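# Open puzzle board covers and set all blocks on table

## Task

Swing or slide each cover on the puzzle board fully open, remove every block from the board and set each one down on the table next to the board, then release it and pull the gripper away. A result that holds only because the robot is still pressing or gripping does not count.

## Robot and tools

Robot: a single Doosan M1013 six-joint arm with a Robotiq 140 two-finger gripper. The scene frame has its origin on the table surface straight below the arm base, with +z up and +y to the left when facing along +x. The base may be slightly tilted. The fingers point along the gripper's own +z axis and close along its y axis. end_effector_position is the spot between the pads when they are shut. Closed fingertips stick out about 33 mm past it, open ones about 9 mm, and while closing the tips travel roughly 24 mm further out, so keep that much clearance above a surface before gripping. Cameras: cam_head_left (504x504), cam_head_right (504x504) and cam_wrist (616x616), returned in that order.

The row format is shared by the tools. It is one flat list of 10 numbers for the single arm: x, y, z, qw, qx, qy, qz, position, force_limit, speed. x, y, z are an absolute target position in metres in the scene frame. qw, qx, qy, qz are an absolute target orientation quaternion, w first, in the scene frame. Together these form a pose. The last three are gripper settings, each from -1 to 1. position: +1 is fully open (140 mm), about -0.8 is where the pads touch, and -1 keeps closing until blocked. force_limit: squeeze strength, about 14 N at -1, 60 N at 0, 107 N at +1. speed: finger speed, about 30 mm/s at -1, 140 at 0, 250 at +1. Resend the quaternion you want in every row, because the reported one can drift.

execute_actions(actions): a list of up to 15 actions, run in order. Each action is a table of up to 15 rows, one row per 1/30 s step; a short table repeats its final row until all 15 steps are used. An empty list just returns state and images. A target more than 0.6 m from the gripper's current position along any gripper axis gets refused. If the first action fails that check, or any action is malformed, the whole call is rejected and nothing moves. On each step the commanded pose is limited to 70 mm and 16 degrees from the measured pose, so a distant target can need several actions. Position takes priority over orientation.

move(target, speed, stop_force, blocking): follows a straight-line path from the current pose toward one target row (same 10 numbers). speed is in m/s, 0.002 to 0.5, default 0.25, and turning is capped at twice that in rad/s. The path takes 0.5 to 10 s and is cut off at 10 s. It does not avoid obstacles and can overshoot speed near full reach. Finger values are sent at the start. stop_force (20 to 80 N, optional) ends the path when resisting force along the path direction rises by that amount; the gripper then backs up two steps and holds. Use it only with slow moves, not on rotating moves, and leave it out when pulling away from something you are pressing. It is not allowed in the first 0.2 s or with blocking=false. blocking=false gives a result after 0.5 s while motion continues; then call wait or stop before sending anything new. The result adds a move: line giving the ending (done, contact, off_target, moving, held, fault), the limits that acted (paced = pose clipped, held = some steps blocked) and the distance left to the target.

wait(seconds): 0 to 10 s, holds the last command and returns a normal result; wait(0) checks on a running move. stop(): brakes a running move (the fingers keep moving). zoom_image(camera, region): region is [x0, y0, x1, y1] in pixels of that camera's latest image, at most 504 by 504. show_instructions(): shows the reference leaflet images. read_manual(section): licence texts only. finished_scene(scene): ends scene 1 or 2 for good and reports success. Replying without a tool call ends everything.

Results: a state line with the gripper pose and velocities, joint positions and torques, position_measured (counts: 3 fully open, 230 pads meeting), and object_status (0 moving, 1 blocked while opening, 2 blocked while closing, meaning a grip, 3 reached target or pads met). Action calls also list positions at some steps, with HELD marking clipped steps. Hand target is the pose the controller is heading toward. A pose unreachable line means the clearance check changed or blocked the command. To grip, send -1 and look for status 2. To squeeze harder, raise force_limit and switch position between -1 and -0.98.

Things to avoid: the arm is stiff, so driving even a little past a firm contact can trip a fault. A joint torque at its load limit (wrist joints 42.7 N m, elbow 152, waist and shoulder 323) or an outside force of 144 N stops the arm for 10 s. Long holding under load heats motors (MOTOR HOT warning, then an over-temperature stop). Approach contacts slowly, don't slam or push hard, don't drop or let blocks slip, and never knock anything off the table. Loose parts may get nudged, or a held part tugged, without warning. When finished, open the fingers and lift clear so everything rests on its own. Faster, smoother, lower-effort robot motion is better.

Each tool is called as a command line: name --argument value for each argument, lists and objects as JSON in quotes; but a table of rows of numbers goes row by row, as --pt "numbers of a row", without its own name.

Reference images:

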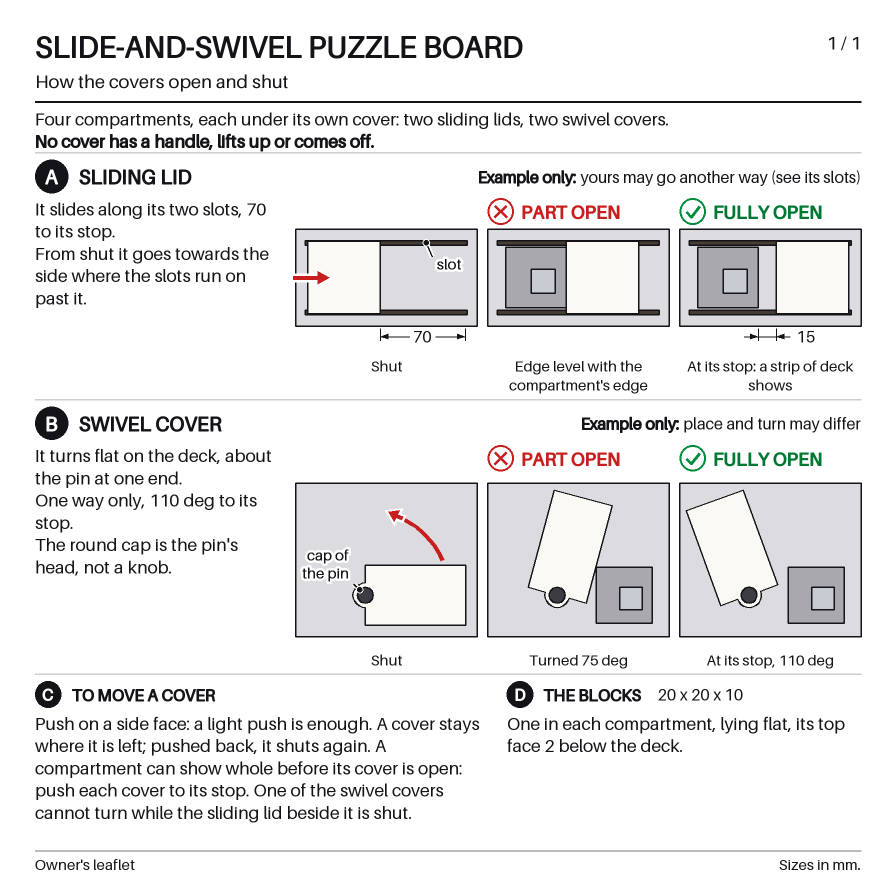

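## Session

execute_actions --actions '[]'

Scene clock: 0.00 s.
end_effector_position=(+0.2703, +0.3846, +0.3041) position_measured=3 object_status=3 end_effector_quat_wxyz=(+0.273, +0.320, +0.805, -0.418) end_effector_velocity=(-0.001, -0.000, -0.000) end_effector_angular_velocity=(-0.002, +0.001, +0.001)
Joint positions: [ 1.201  0.381  1.763 -0.51   1.923  0.457]
Joint velocities: [ 0.001 -0.     0.001  0.     0.    -0.001]
Joint torques (N m, as the joint torque sensors report them, + toward a larger angle): no reading
Hand target: +0.270, +0.385, +0.304; +0.273, +0.320, +0.805, -0.418

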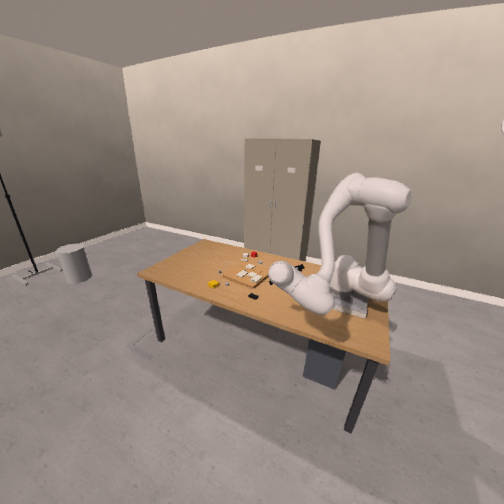

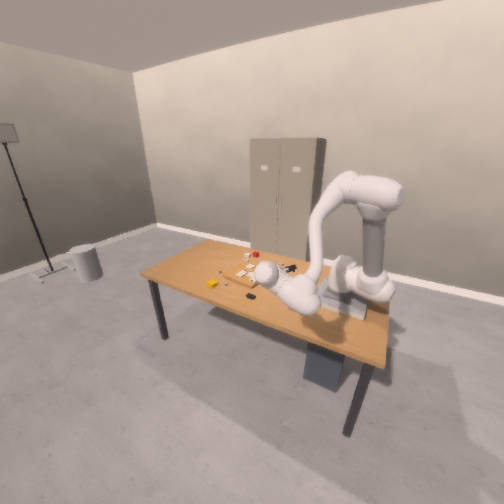

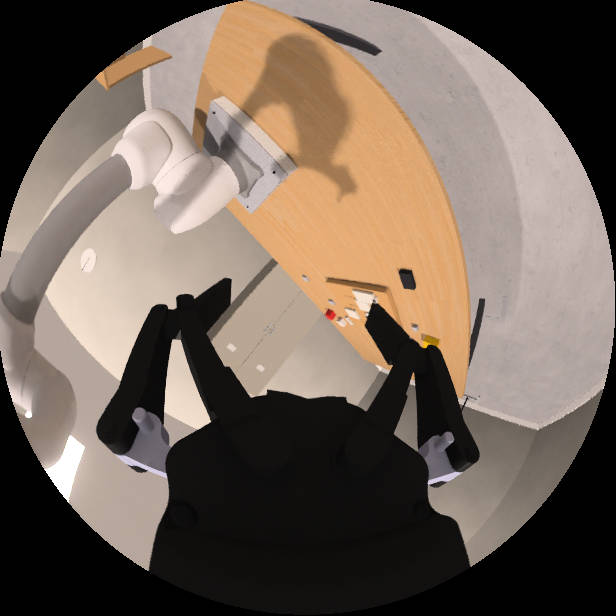

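move --target '[0.75,0,0.3,0,0,1,0,-1,0,0]'

zoom_image --camera "cam_wrist" --region '[150,80,470,400]'

zoom_image --camera "cam_head_left" --region '[190,220,310,310]'

Scene clock: 3.07 s.
end_effector_position=(+0.7505, +0.0001, +0.2998) position_measured=233 object_status=3 end_effector_quat_wxyz=(-0.001, +0.000, +1.000, +0.000) end_effector_velocity=(-0.000, +0.001, -0.001) end_effector_angular_velocity=(-0.000, +0.002, -0.001)
Joint positions: [-0.053  0.352  1.488 -0.001  1.306 -1.615]
Joint velocities: [ 0.001  0.001  0.    -0.     0.     0.001]
Joint torques (N m, as the joint torque sensors report them, + toward a larger angle): [ -3.41 -71.53 -37.67   4.28   0.12   0.1 ]
Hand target: +0.751, +0.000, +0.300; -0.001, +0.000, +1.000, +0.000
Off the commanded pose: 0.001 m, 0 deg.
move: done

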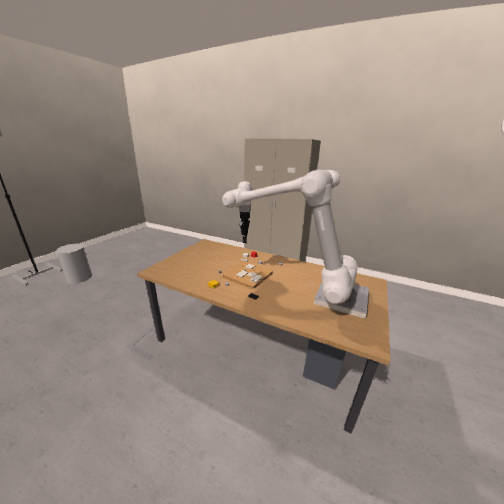

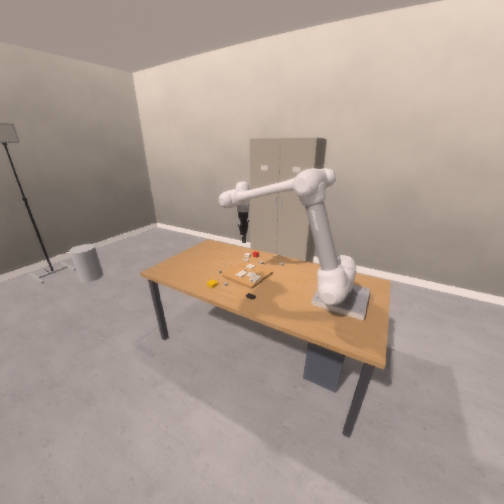

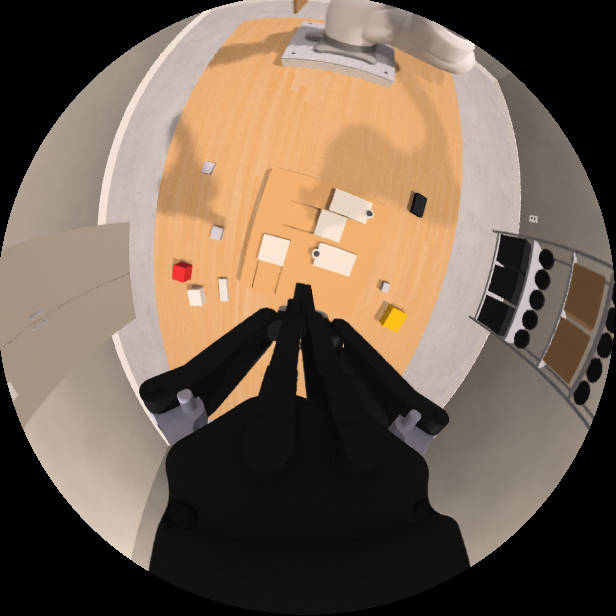

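Region (150, 80, 470, 400) of cam_wrist's 616x616 image, scaled by 1.575, with more detail than that image has.

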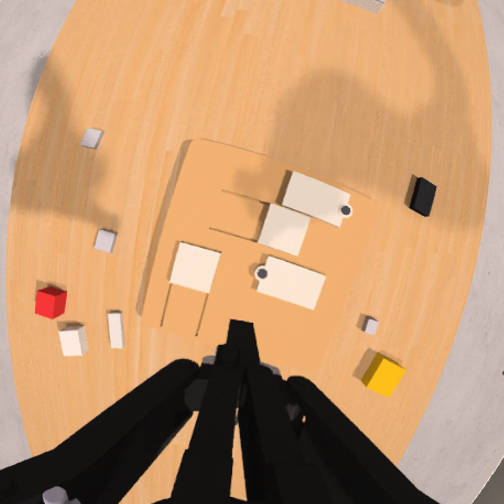

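Region (190, 220, 310, 310) of cam_head_left's 504x504 image, scaled by 4.200, with more detail than that image has; it fills the top 378 rows of this view, and the rest is white.

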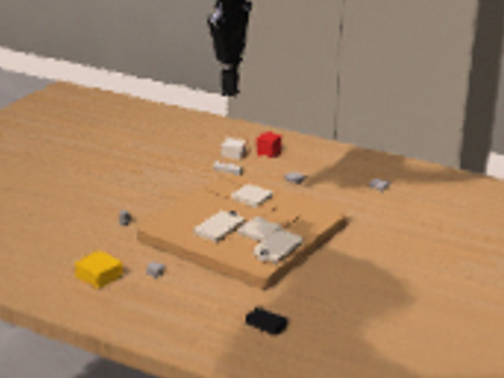

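move --target '[0.80,0.03,0.10,0,0.122,0.993,0,-1,0,0]'

move --target '[0.80,0.03,0.03,0,0.122,0.993,0,-1,0,0]' --speed 0.008 --stop_force 20

zoom_image --camera "cam_wrist" --region '[150,30,470,350]'

Scene clock: 4.47 s.
end_effector_position=(+0.7998, +0.0300, +0.1000) position_measured=233 object_status=3 end_effector_quat_wxyz=(+0.000, +0.122, +0.993, -0.000) end_effector_velocity=(+0.000, -0.000, +0.000) end_effector_angular_velocity=(-0.000, -0.001, +0.001)
Joint positions: [-0.013  0.554  1.572 -0.002  1.02  -1.329]
Joint velocities: [-0.     0.    -0.    -0.    -0.    -0.001]
Joint torques (N m, as the joint torque sensors report them, + toward a larger angle): [ -2.58 -85.38 -34.22   3.63   0.15  -0.27]
Hand target: +0.800, +0.030, +0.100; -0.000, +0.122, +0.993, -0.000
Off the commanded pose: 0.000 m, 0 deg.
move: done

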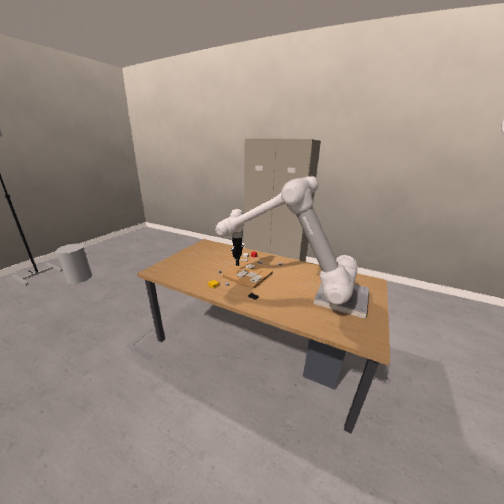

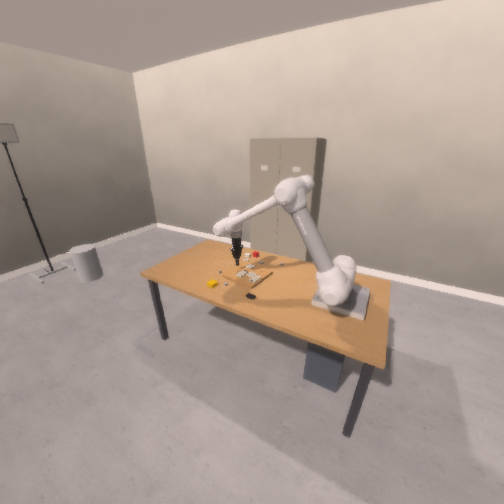

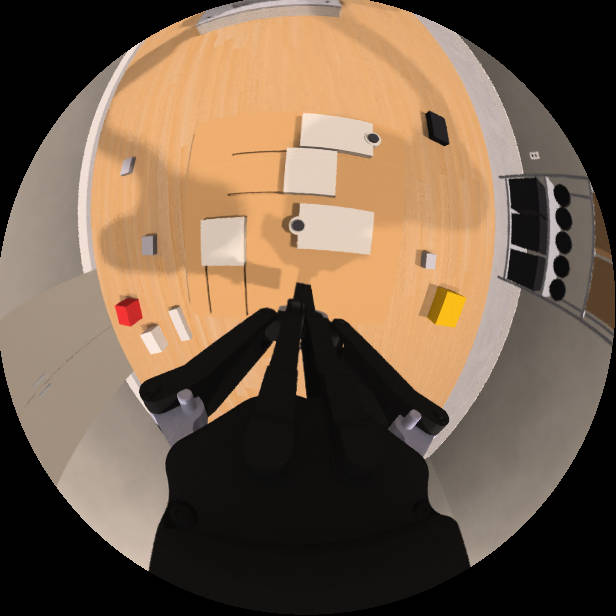

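Scene clock: 10.17 s.
end_effector_position=(+0.7998, +0.0300, +0.0568) position_measured=233 object_status=3 end_effector_quat_wxyz=(-0.000, +0.122, +0.993, -0.000) end_effector_velocity=(-0.000, -0.000, +0.001) end_effector_angular_velocity=(+0.000, +0.001, -0.003)
Joint positions: [-0.013  0.593  1.598 -0.003  0.955 -1.329]
Joint velocities: [-0.001 -0.    -0.001  0.     0.002  0.002]
Joint torques (N m, as the joint torque sensors report them, + toward a larger angle): [ -1.87 -63.47 -21.27   3.68  -1.88   0.  ]
Hand target: +0.800, +0.030, +0.057; +0.000, +0.122, +0.993, -0.000
Off the commanded pose: 0.027 m, 0 deg.
move: contact

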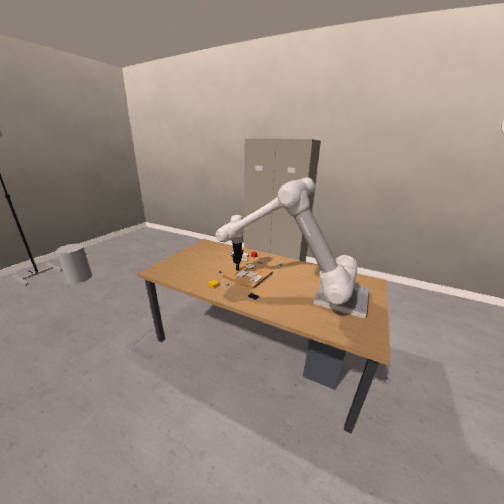

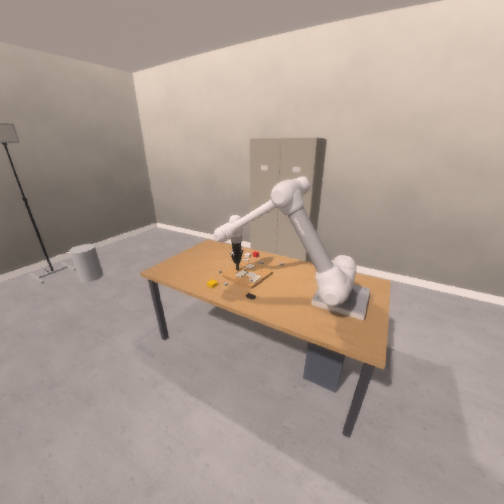

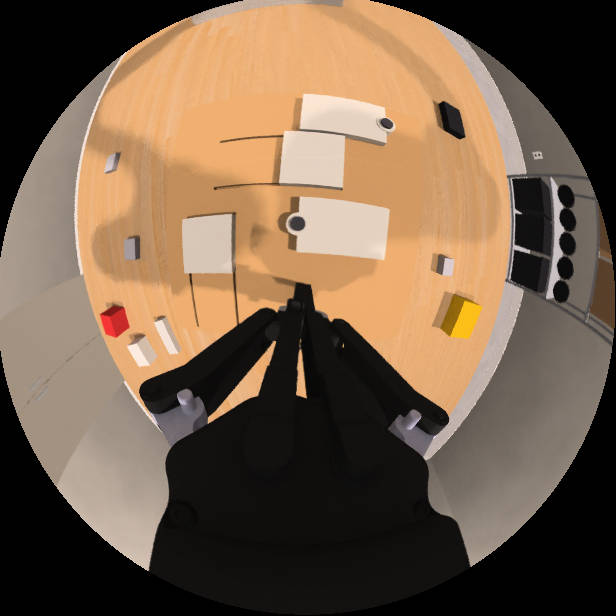

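Region (150, 30, 470, 350) of cam_wrist's 616x616 image, scaled by 1.575, with more detail than that image has.

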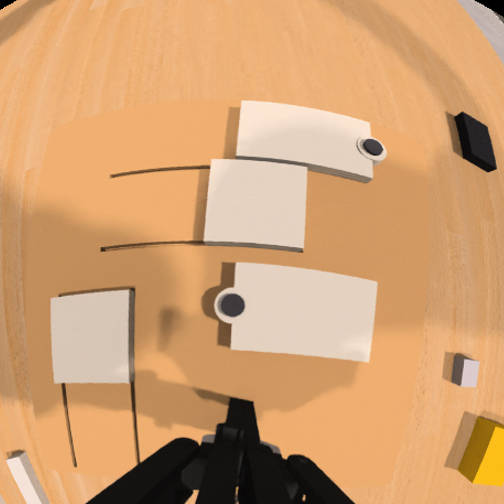

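move --target '[0.80,0.03,0.085,0,0.122,0.993,0,-1,0,0]'

move --target '[0.683,0.131,0.08,0,0.122,0.993,0,-1,0,0]'

move --target '[0.683,0.131,0.05,0,0.122,0.993,0,-1,0,0]' --speed 0.008 --stop_force 20

Scene clock: 11.10 s.
end_effector_position=(+0.8000, +0.0299, +0.0850) position_measured=233 object_status=3 end_effector_quat_wxyz=(-0.000, +0.122, +0.993, -0.000) end_effector_velocity=(+0.001, +0.000, +0.001) end_effector_angular_velocity=(+0.001, -0.002, +0.001)
Joint positions: [-0.013  0.567  1.581 -0.003  0.998 -1.33 ]
Joint velocities: [-0.    -0.    -0.001  0.001 -0.001 -0.002]
Joint torques (N m, as the joint torque sensors report them, + toward a larger angle): [ -2.31 -84.5  -33.73   3.43  -0.18   0.27]
Hand target: +0.800, +0.030, +0.085; -0.000, +0.122, +0.993, +0.000
Off the commanded pose: 0.000 m, 0 deg.
move: done

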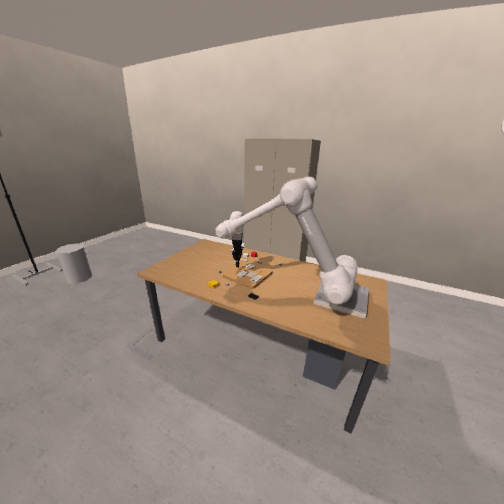

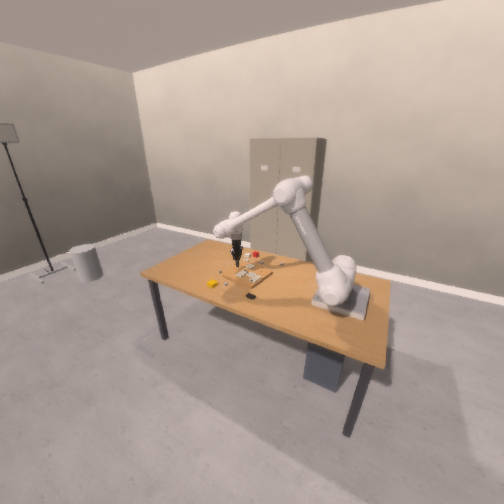

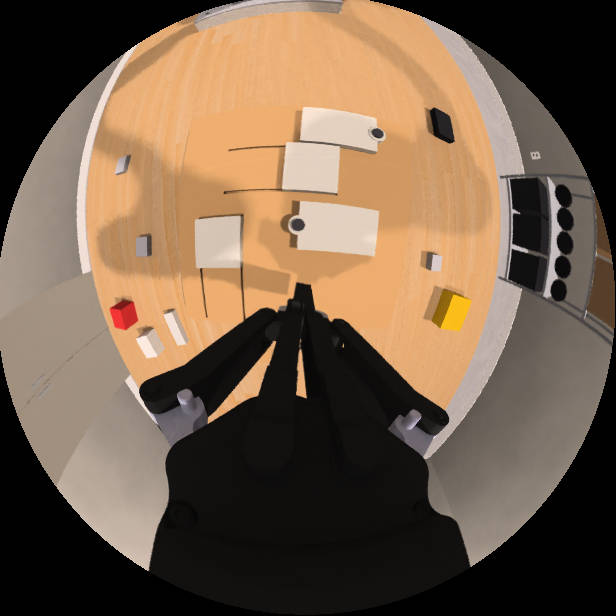

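Scene clock: 12.07 s.
end_effector_position=(+0.6829, +0.1309, +0.0801) position_measured=233 object_status=3 end_effector_quat_wxyz=(-0.000, +0.122, +0.993, -0.000) end_effector_velocity=(-0.000, -0.001, +0.000) end_effector_angular_velocity=(-0.001, -0.000, -0.000)
Joint positions: [ 0.132  0.433  1.814 -0.002  0.9   -1.184]
Joint velocities: [-0.001 -0.001  0.    -0.001  0.001  0.   ]
Joint torques (N m, as the joint torque sensors report them, + toward a larger angle): [ -3.24 -72.98 -30.99   3.37   0.46   0.26]
Hand target: +0.683, +0.131, +0.080; -0.000, +0.122, +0.993, -0.000
Off the commanded pose: 0.000 m, 0 deg.
move: done

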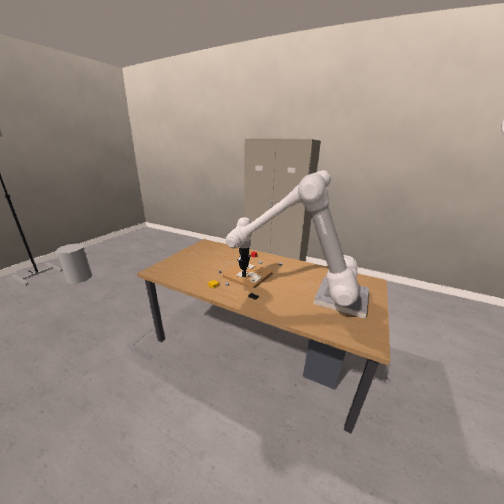

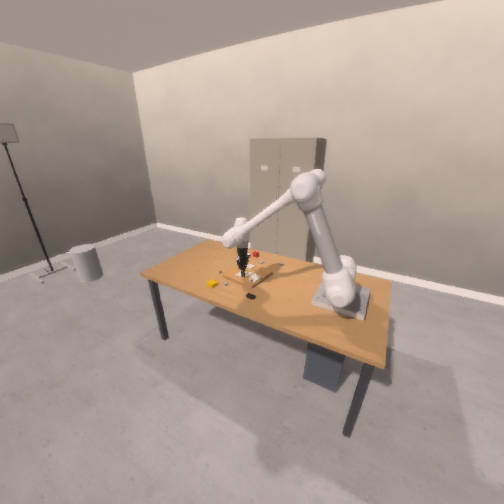

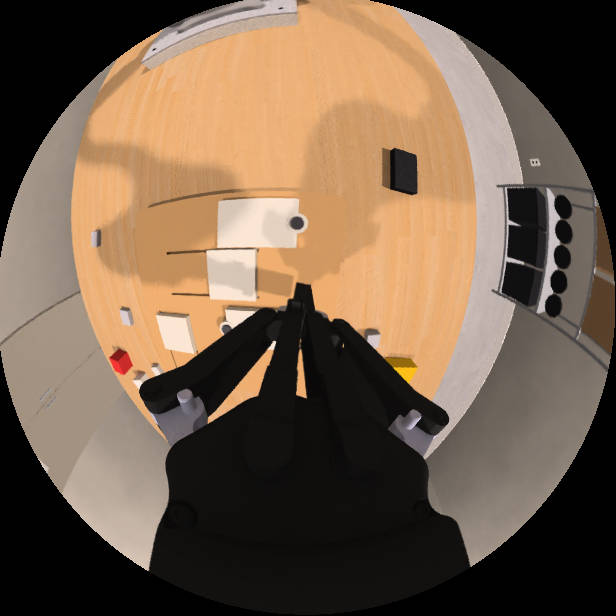

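Scene clock: 15.27 s.
end_effector_position=(+0.6829, +0.1310, +0.0568) position_measured=233 object_status=3 end_effector_quat_wxyz=(-0.000, +0.122, +0.993, -0.000) end_effector_velocity=(-0.001, -0.000, +0.000) end_effector_angular_velocity=(-0.000, +0.002, -0.001)
Joint positions: [ 0.132  0.458  1.828 -0.002  0.861 -1.184]
Joint velocities: [-0.    -0.001  0.001  0.     0.001  0.001]
Joint torques (N m, as the joint torque sensors report them, + toward a larger angle): [ -2.06 -56.95 -20.23   3.45  -0.99   0.12]
Hand target: +0.683, +0.131, +0.057; -0.000, +0.122, +0.993, -0.000
Off the commanded pose: 0.007 m, 0 deg.
move: contact

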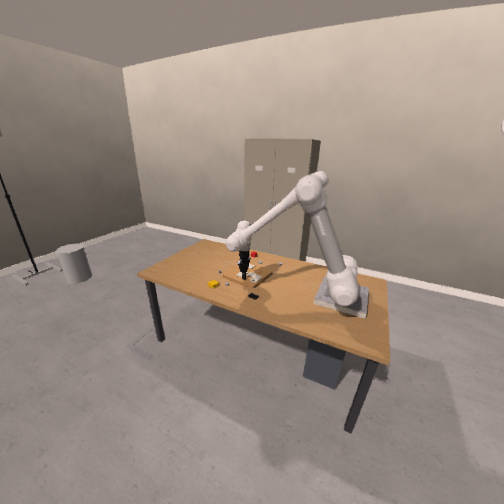

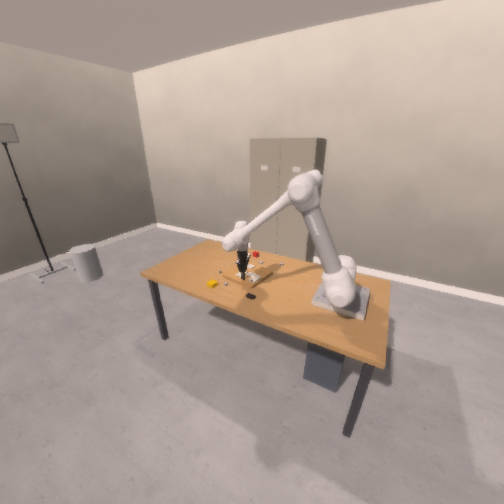

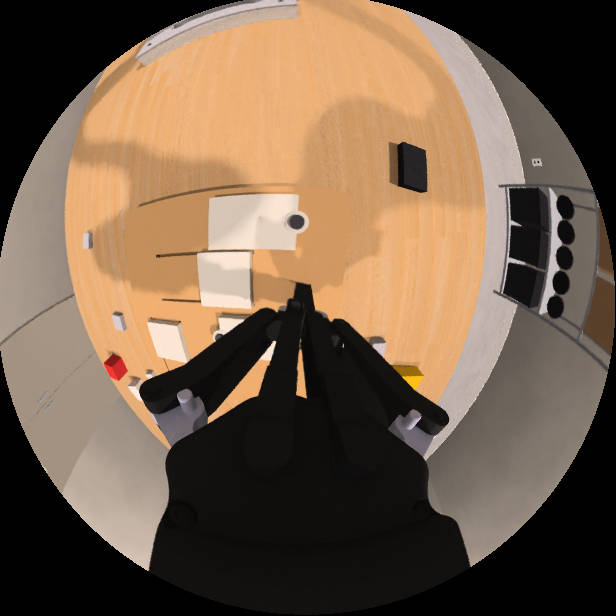

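move --target '[0.672,0.125,0.0595,0,0.044,0.999,0,-1,0,0]' --speed 0.05

move --target '[0.664,0.045,0.0595,0,0.044,0.999,0,-1,0,0]' --speed 0.03

move --target '[0.659,-0.005,0.0595,0,0.044,0.999,0,-1,0,0]' --speed 0.008 --stop_force 20

move --target '[0.70,0.06,0.09,0,0.044,0.999,0,-0.3,0,0]' --speed 0.1

zoom_image --camera "cam_wrist" --region '[150,130,450,370]'

Scene clock: 18.60 s.
end_effector_position=(+0.6720, +0.1250, +0.0595) position_measured=233 object_status=3 end_effector_quat_wxyz=(+0.000, +0.044, +0.999, -0.000) end_effector_velocity=(+0.001, -0.001, +0.000) end_effector_angular_velocity=(+0.000, -0.001, -0.001)
Joint positions: [ 0.126  0.44   1.851 -0.002  0.856 -1.347]
Joint velocities: [-0.001 -0.    -0.001  0.    -0.     0.   ]
Joint torques (N m, as the joint torque sensors report them, + toward a larger angle): [ -0.07 -71.84 -29.29   3.42   0.2    0.26]
Hand target: +0.672, +0.125, +0.060; +0.000, +0.044, +0.999, +0.000
Off the commanded pose: 0.000 m, 0 deg.
move: done

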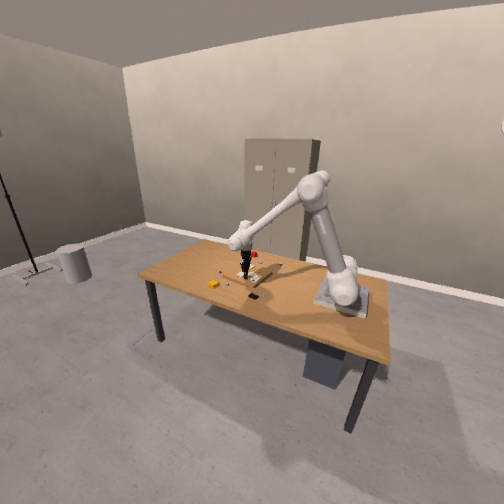

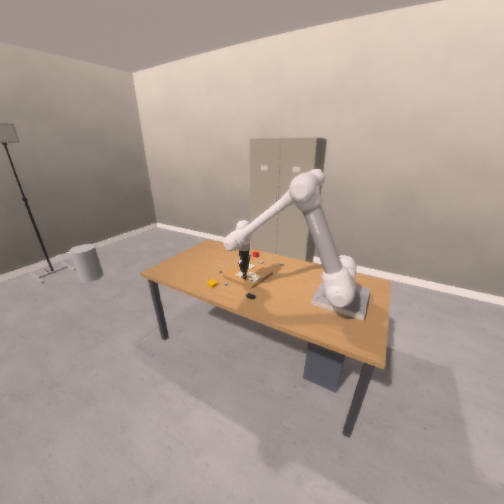

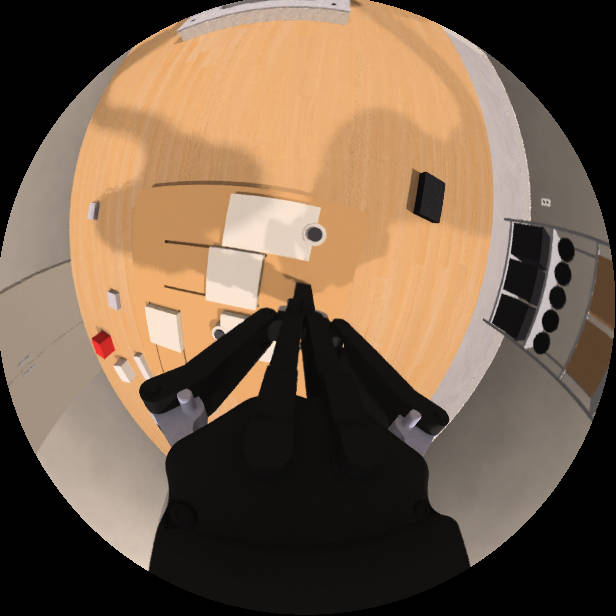

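Scene clock: 21.50 s.
end_effector_position=(+0.6641, +0.0450, +0.0595) position_measured=233 object_status=3 end_effector_quat_wxyz=(+0.000, +0.044, +0.999, +0.000) end_effector_velocity=(-0.001, -0.000, -0.000) end_effector_angular_velocity=(-0.000, +0.001, -0.000)
Joint positions: [ 0.009  0.417  1.887 -0.003  0.842 -1.464]
Joint velocities: [-0.001  0.     0.001 -0.     0.    -0.   ]
Joint torques (N m, as the joint torque sensors report them, + toward a larger angle): [ -3.9  -70.86 -29.28   3.33  -0.18   0.18]
Hand target: +0.664, +0.045, +0.060; +0.000, +0.044, +0.999, +0.000
Off the commanded pose: 0.000 m, 0 deg.
move: done

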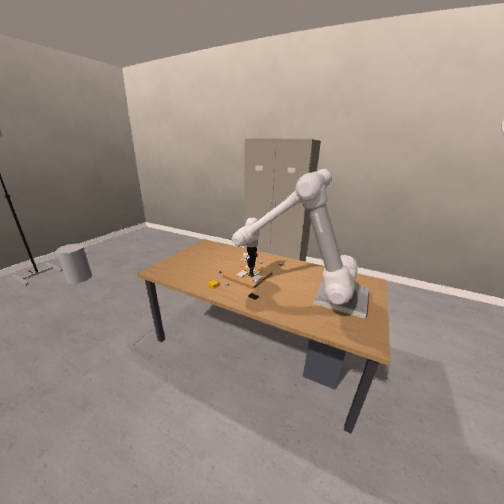

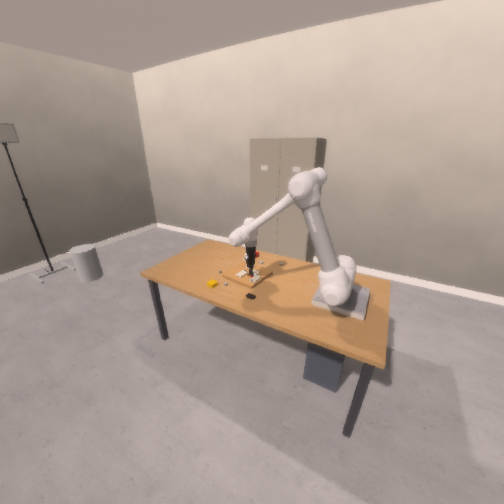

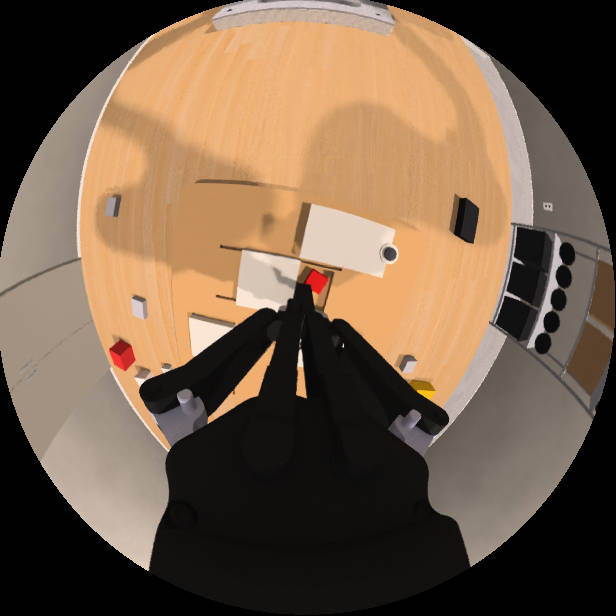

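Scene clock: 28.00 s.
end_effector_position=(+0.6590, -0.0050, +0.0595) position_measured=233 object_status=3 end_effector_quat_wxyz=(+0.000, +0.044, +0.999, +0.000) end_effector_velocity=(-0.002, +0.000, -0.001) end_effector_angular_velocity=(+0.000, +0.003, +0.001)
Joint positions: [-0.067  0.408  1.901 -0.003  0.837 -1.54 ]
Joint velocities: [ 0.    -0.     0.003  0.     0.    -0.001]
Joint torques (N m, as the joint torque sensors report them, + toward a larger angle): [ -6.95 -68.84 -28.57   1.3    0.41   0.05]
Hand target: +0.659, -0.005, +0.060; +0.000, +0.044, +0.999, +0.000
Off the commanded pose: 0.000 m, 0 deg.
move: done

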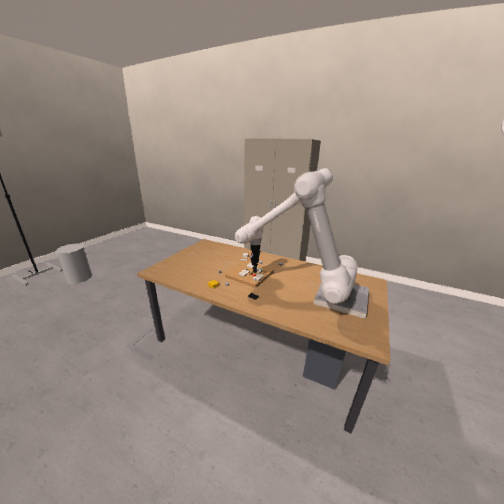

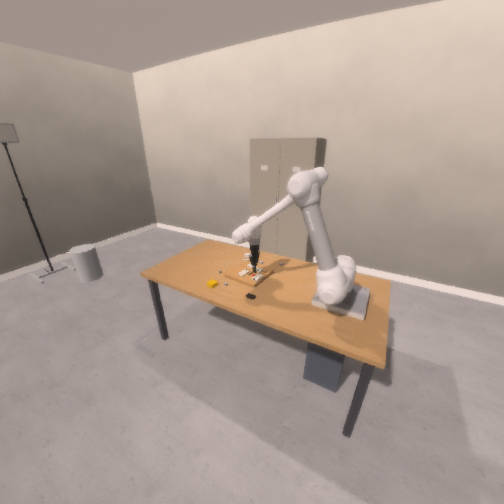

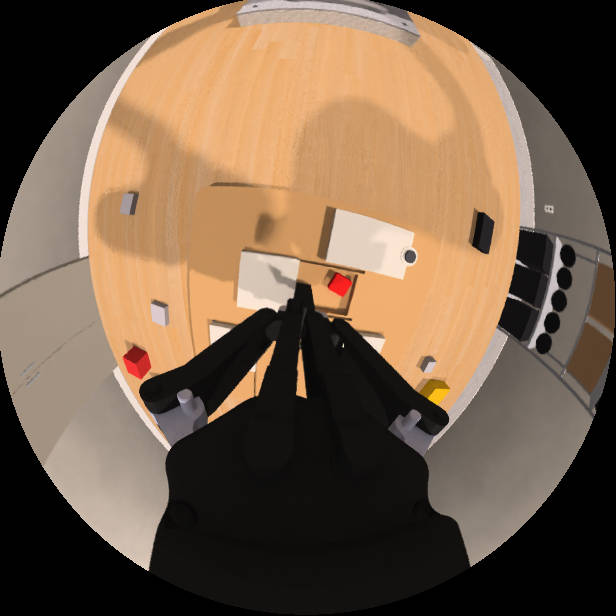

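Scene clock: 29.13 s.
end_effector_position=(+0.6999, +0.0601, +0.0900) position_measured=167 object_status=3 end_effector_quat_wxyz=(-0.000, +0.044, +0.999, +0.000) end_effector_velocity=(+0.001, +0.000, +0.001) end_effector_angular_velocity=(-0.000, -0.002, +0.000)
Joint positions: [ 0.029  0.432  1.792 -0.002  0.922 -1.444]
Joint velocities: [ 0.     0.    -0.002 -0.     0.     0.   ]
Joint torques (N m, as the joint torque sensors report them, + toward a larger angle): [ -2.52 -73.1  -31.24   3.74   0.19   0.05]
Hand target: +0.700, +0.060, +0.090; -0.000, +0.044, +0.999, -0.000
Off the commanded pose: 0.000 m, 0 deg.
move: done

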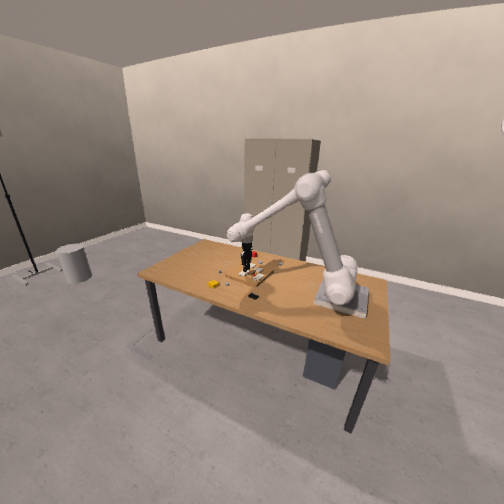

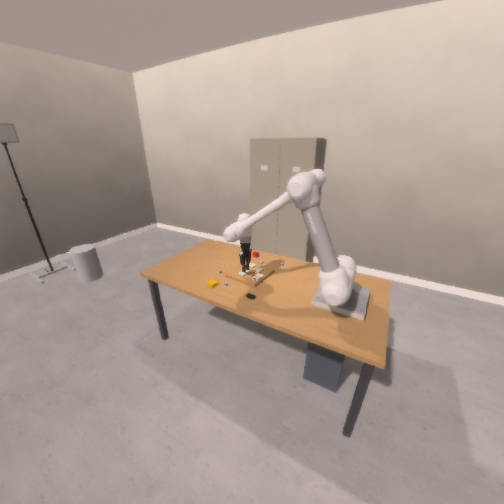

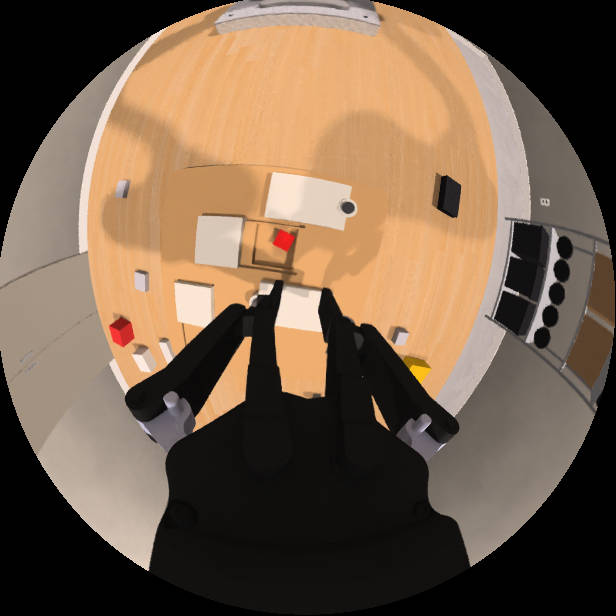

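Region (150, 130, 450, 370) of cam_wrist's 616x616 image, scaled by 1.680, with more detail than that image has; it fills the top 403 rows of this view, and the rest is white.

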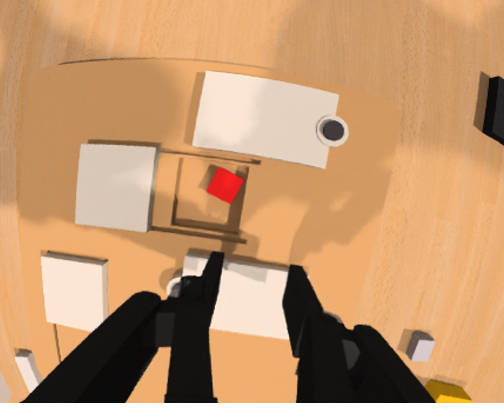

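move --target '[0.665,0.03,0.063,0,0.044,0.999,0,-0.45,0,0]' --speed 0.08

zoom_image --camera "cam_wrist" --region '[230,230,380,330]'

Scene clock: 36.53 s.
end_effector_position=(+0.6650, +0.0299, +0.0630) position_measured=186 object_status=3 end_effector_quat_wxyz=(+0.000, +0.044, +0.999, -0.000) end_effector_velocity=(+0.000, -0.001, +0.000) end_effector_angular_velocity=(-0.000, +0.000, -0.002)
Joint positions: [-0.014  0.413  1.885 -0.003  0.848 -1.487]
Joint velocities: [-0.001 -0.    -0.    -0.     0.     0.001]
Joint torques (N m, as the joint torque sensors report them, + toward a larger angle): [ -0.79 -70.65 -30.24   3.39   0.11   0.02]
Hand target: +0.665, +0.030, +0.063; +0.000, +0.044, +0.999, +0.000
Off the commanded pose: 0.000 m, 0 deg.
move: done

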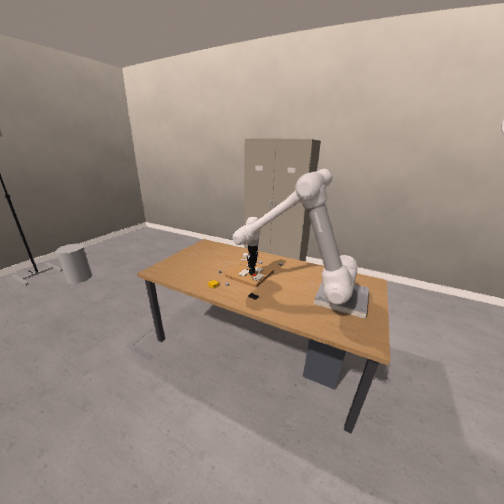

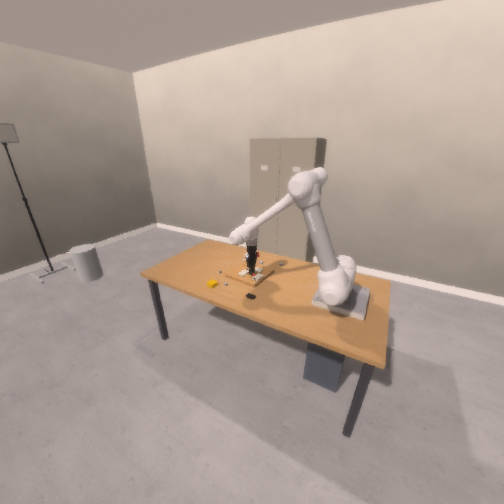

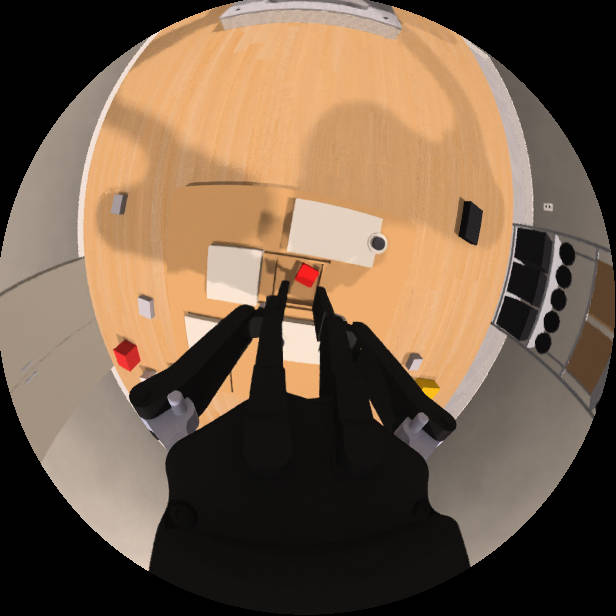

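Region (230, 230, 380, 330) of cam_wrist's 616x616 image, scaled by 3.360, with more detail than that image has.

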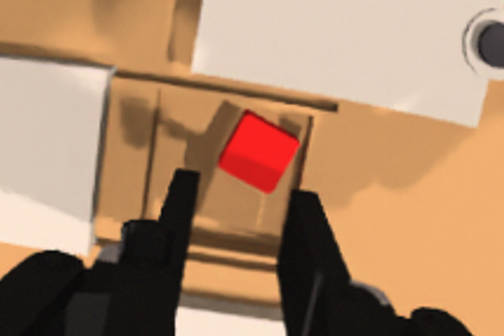

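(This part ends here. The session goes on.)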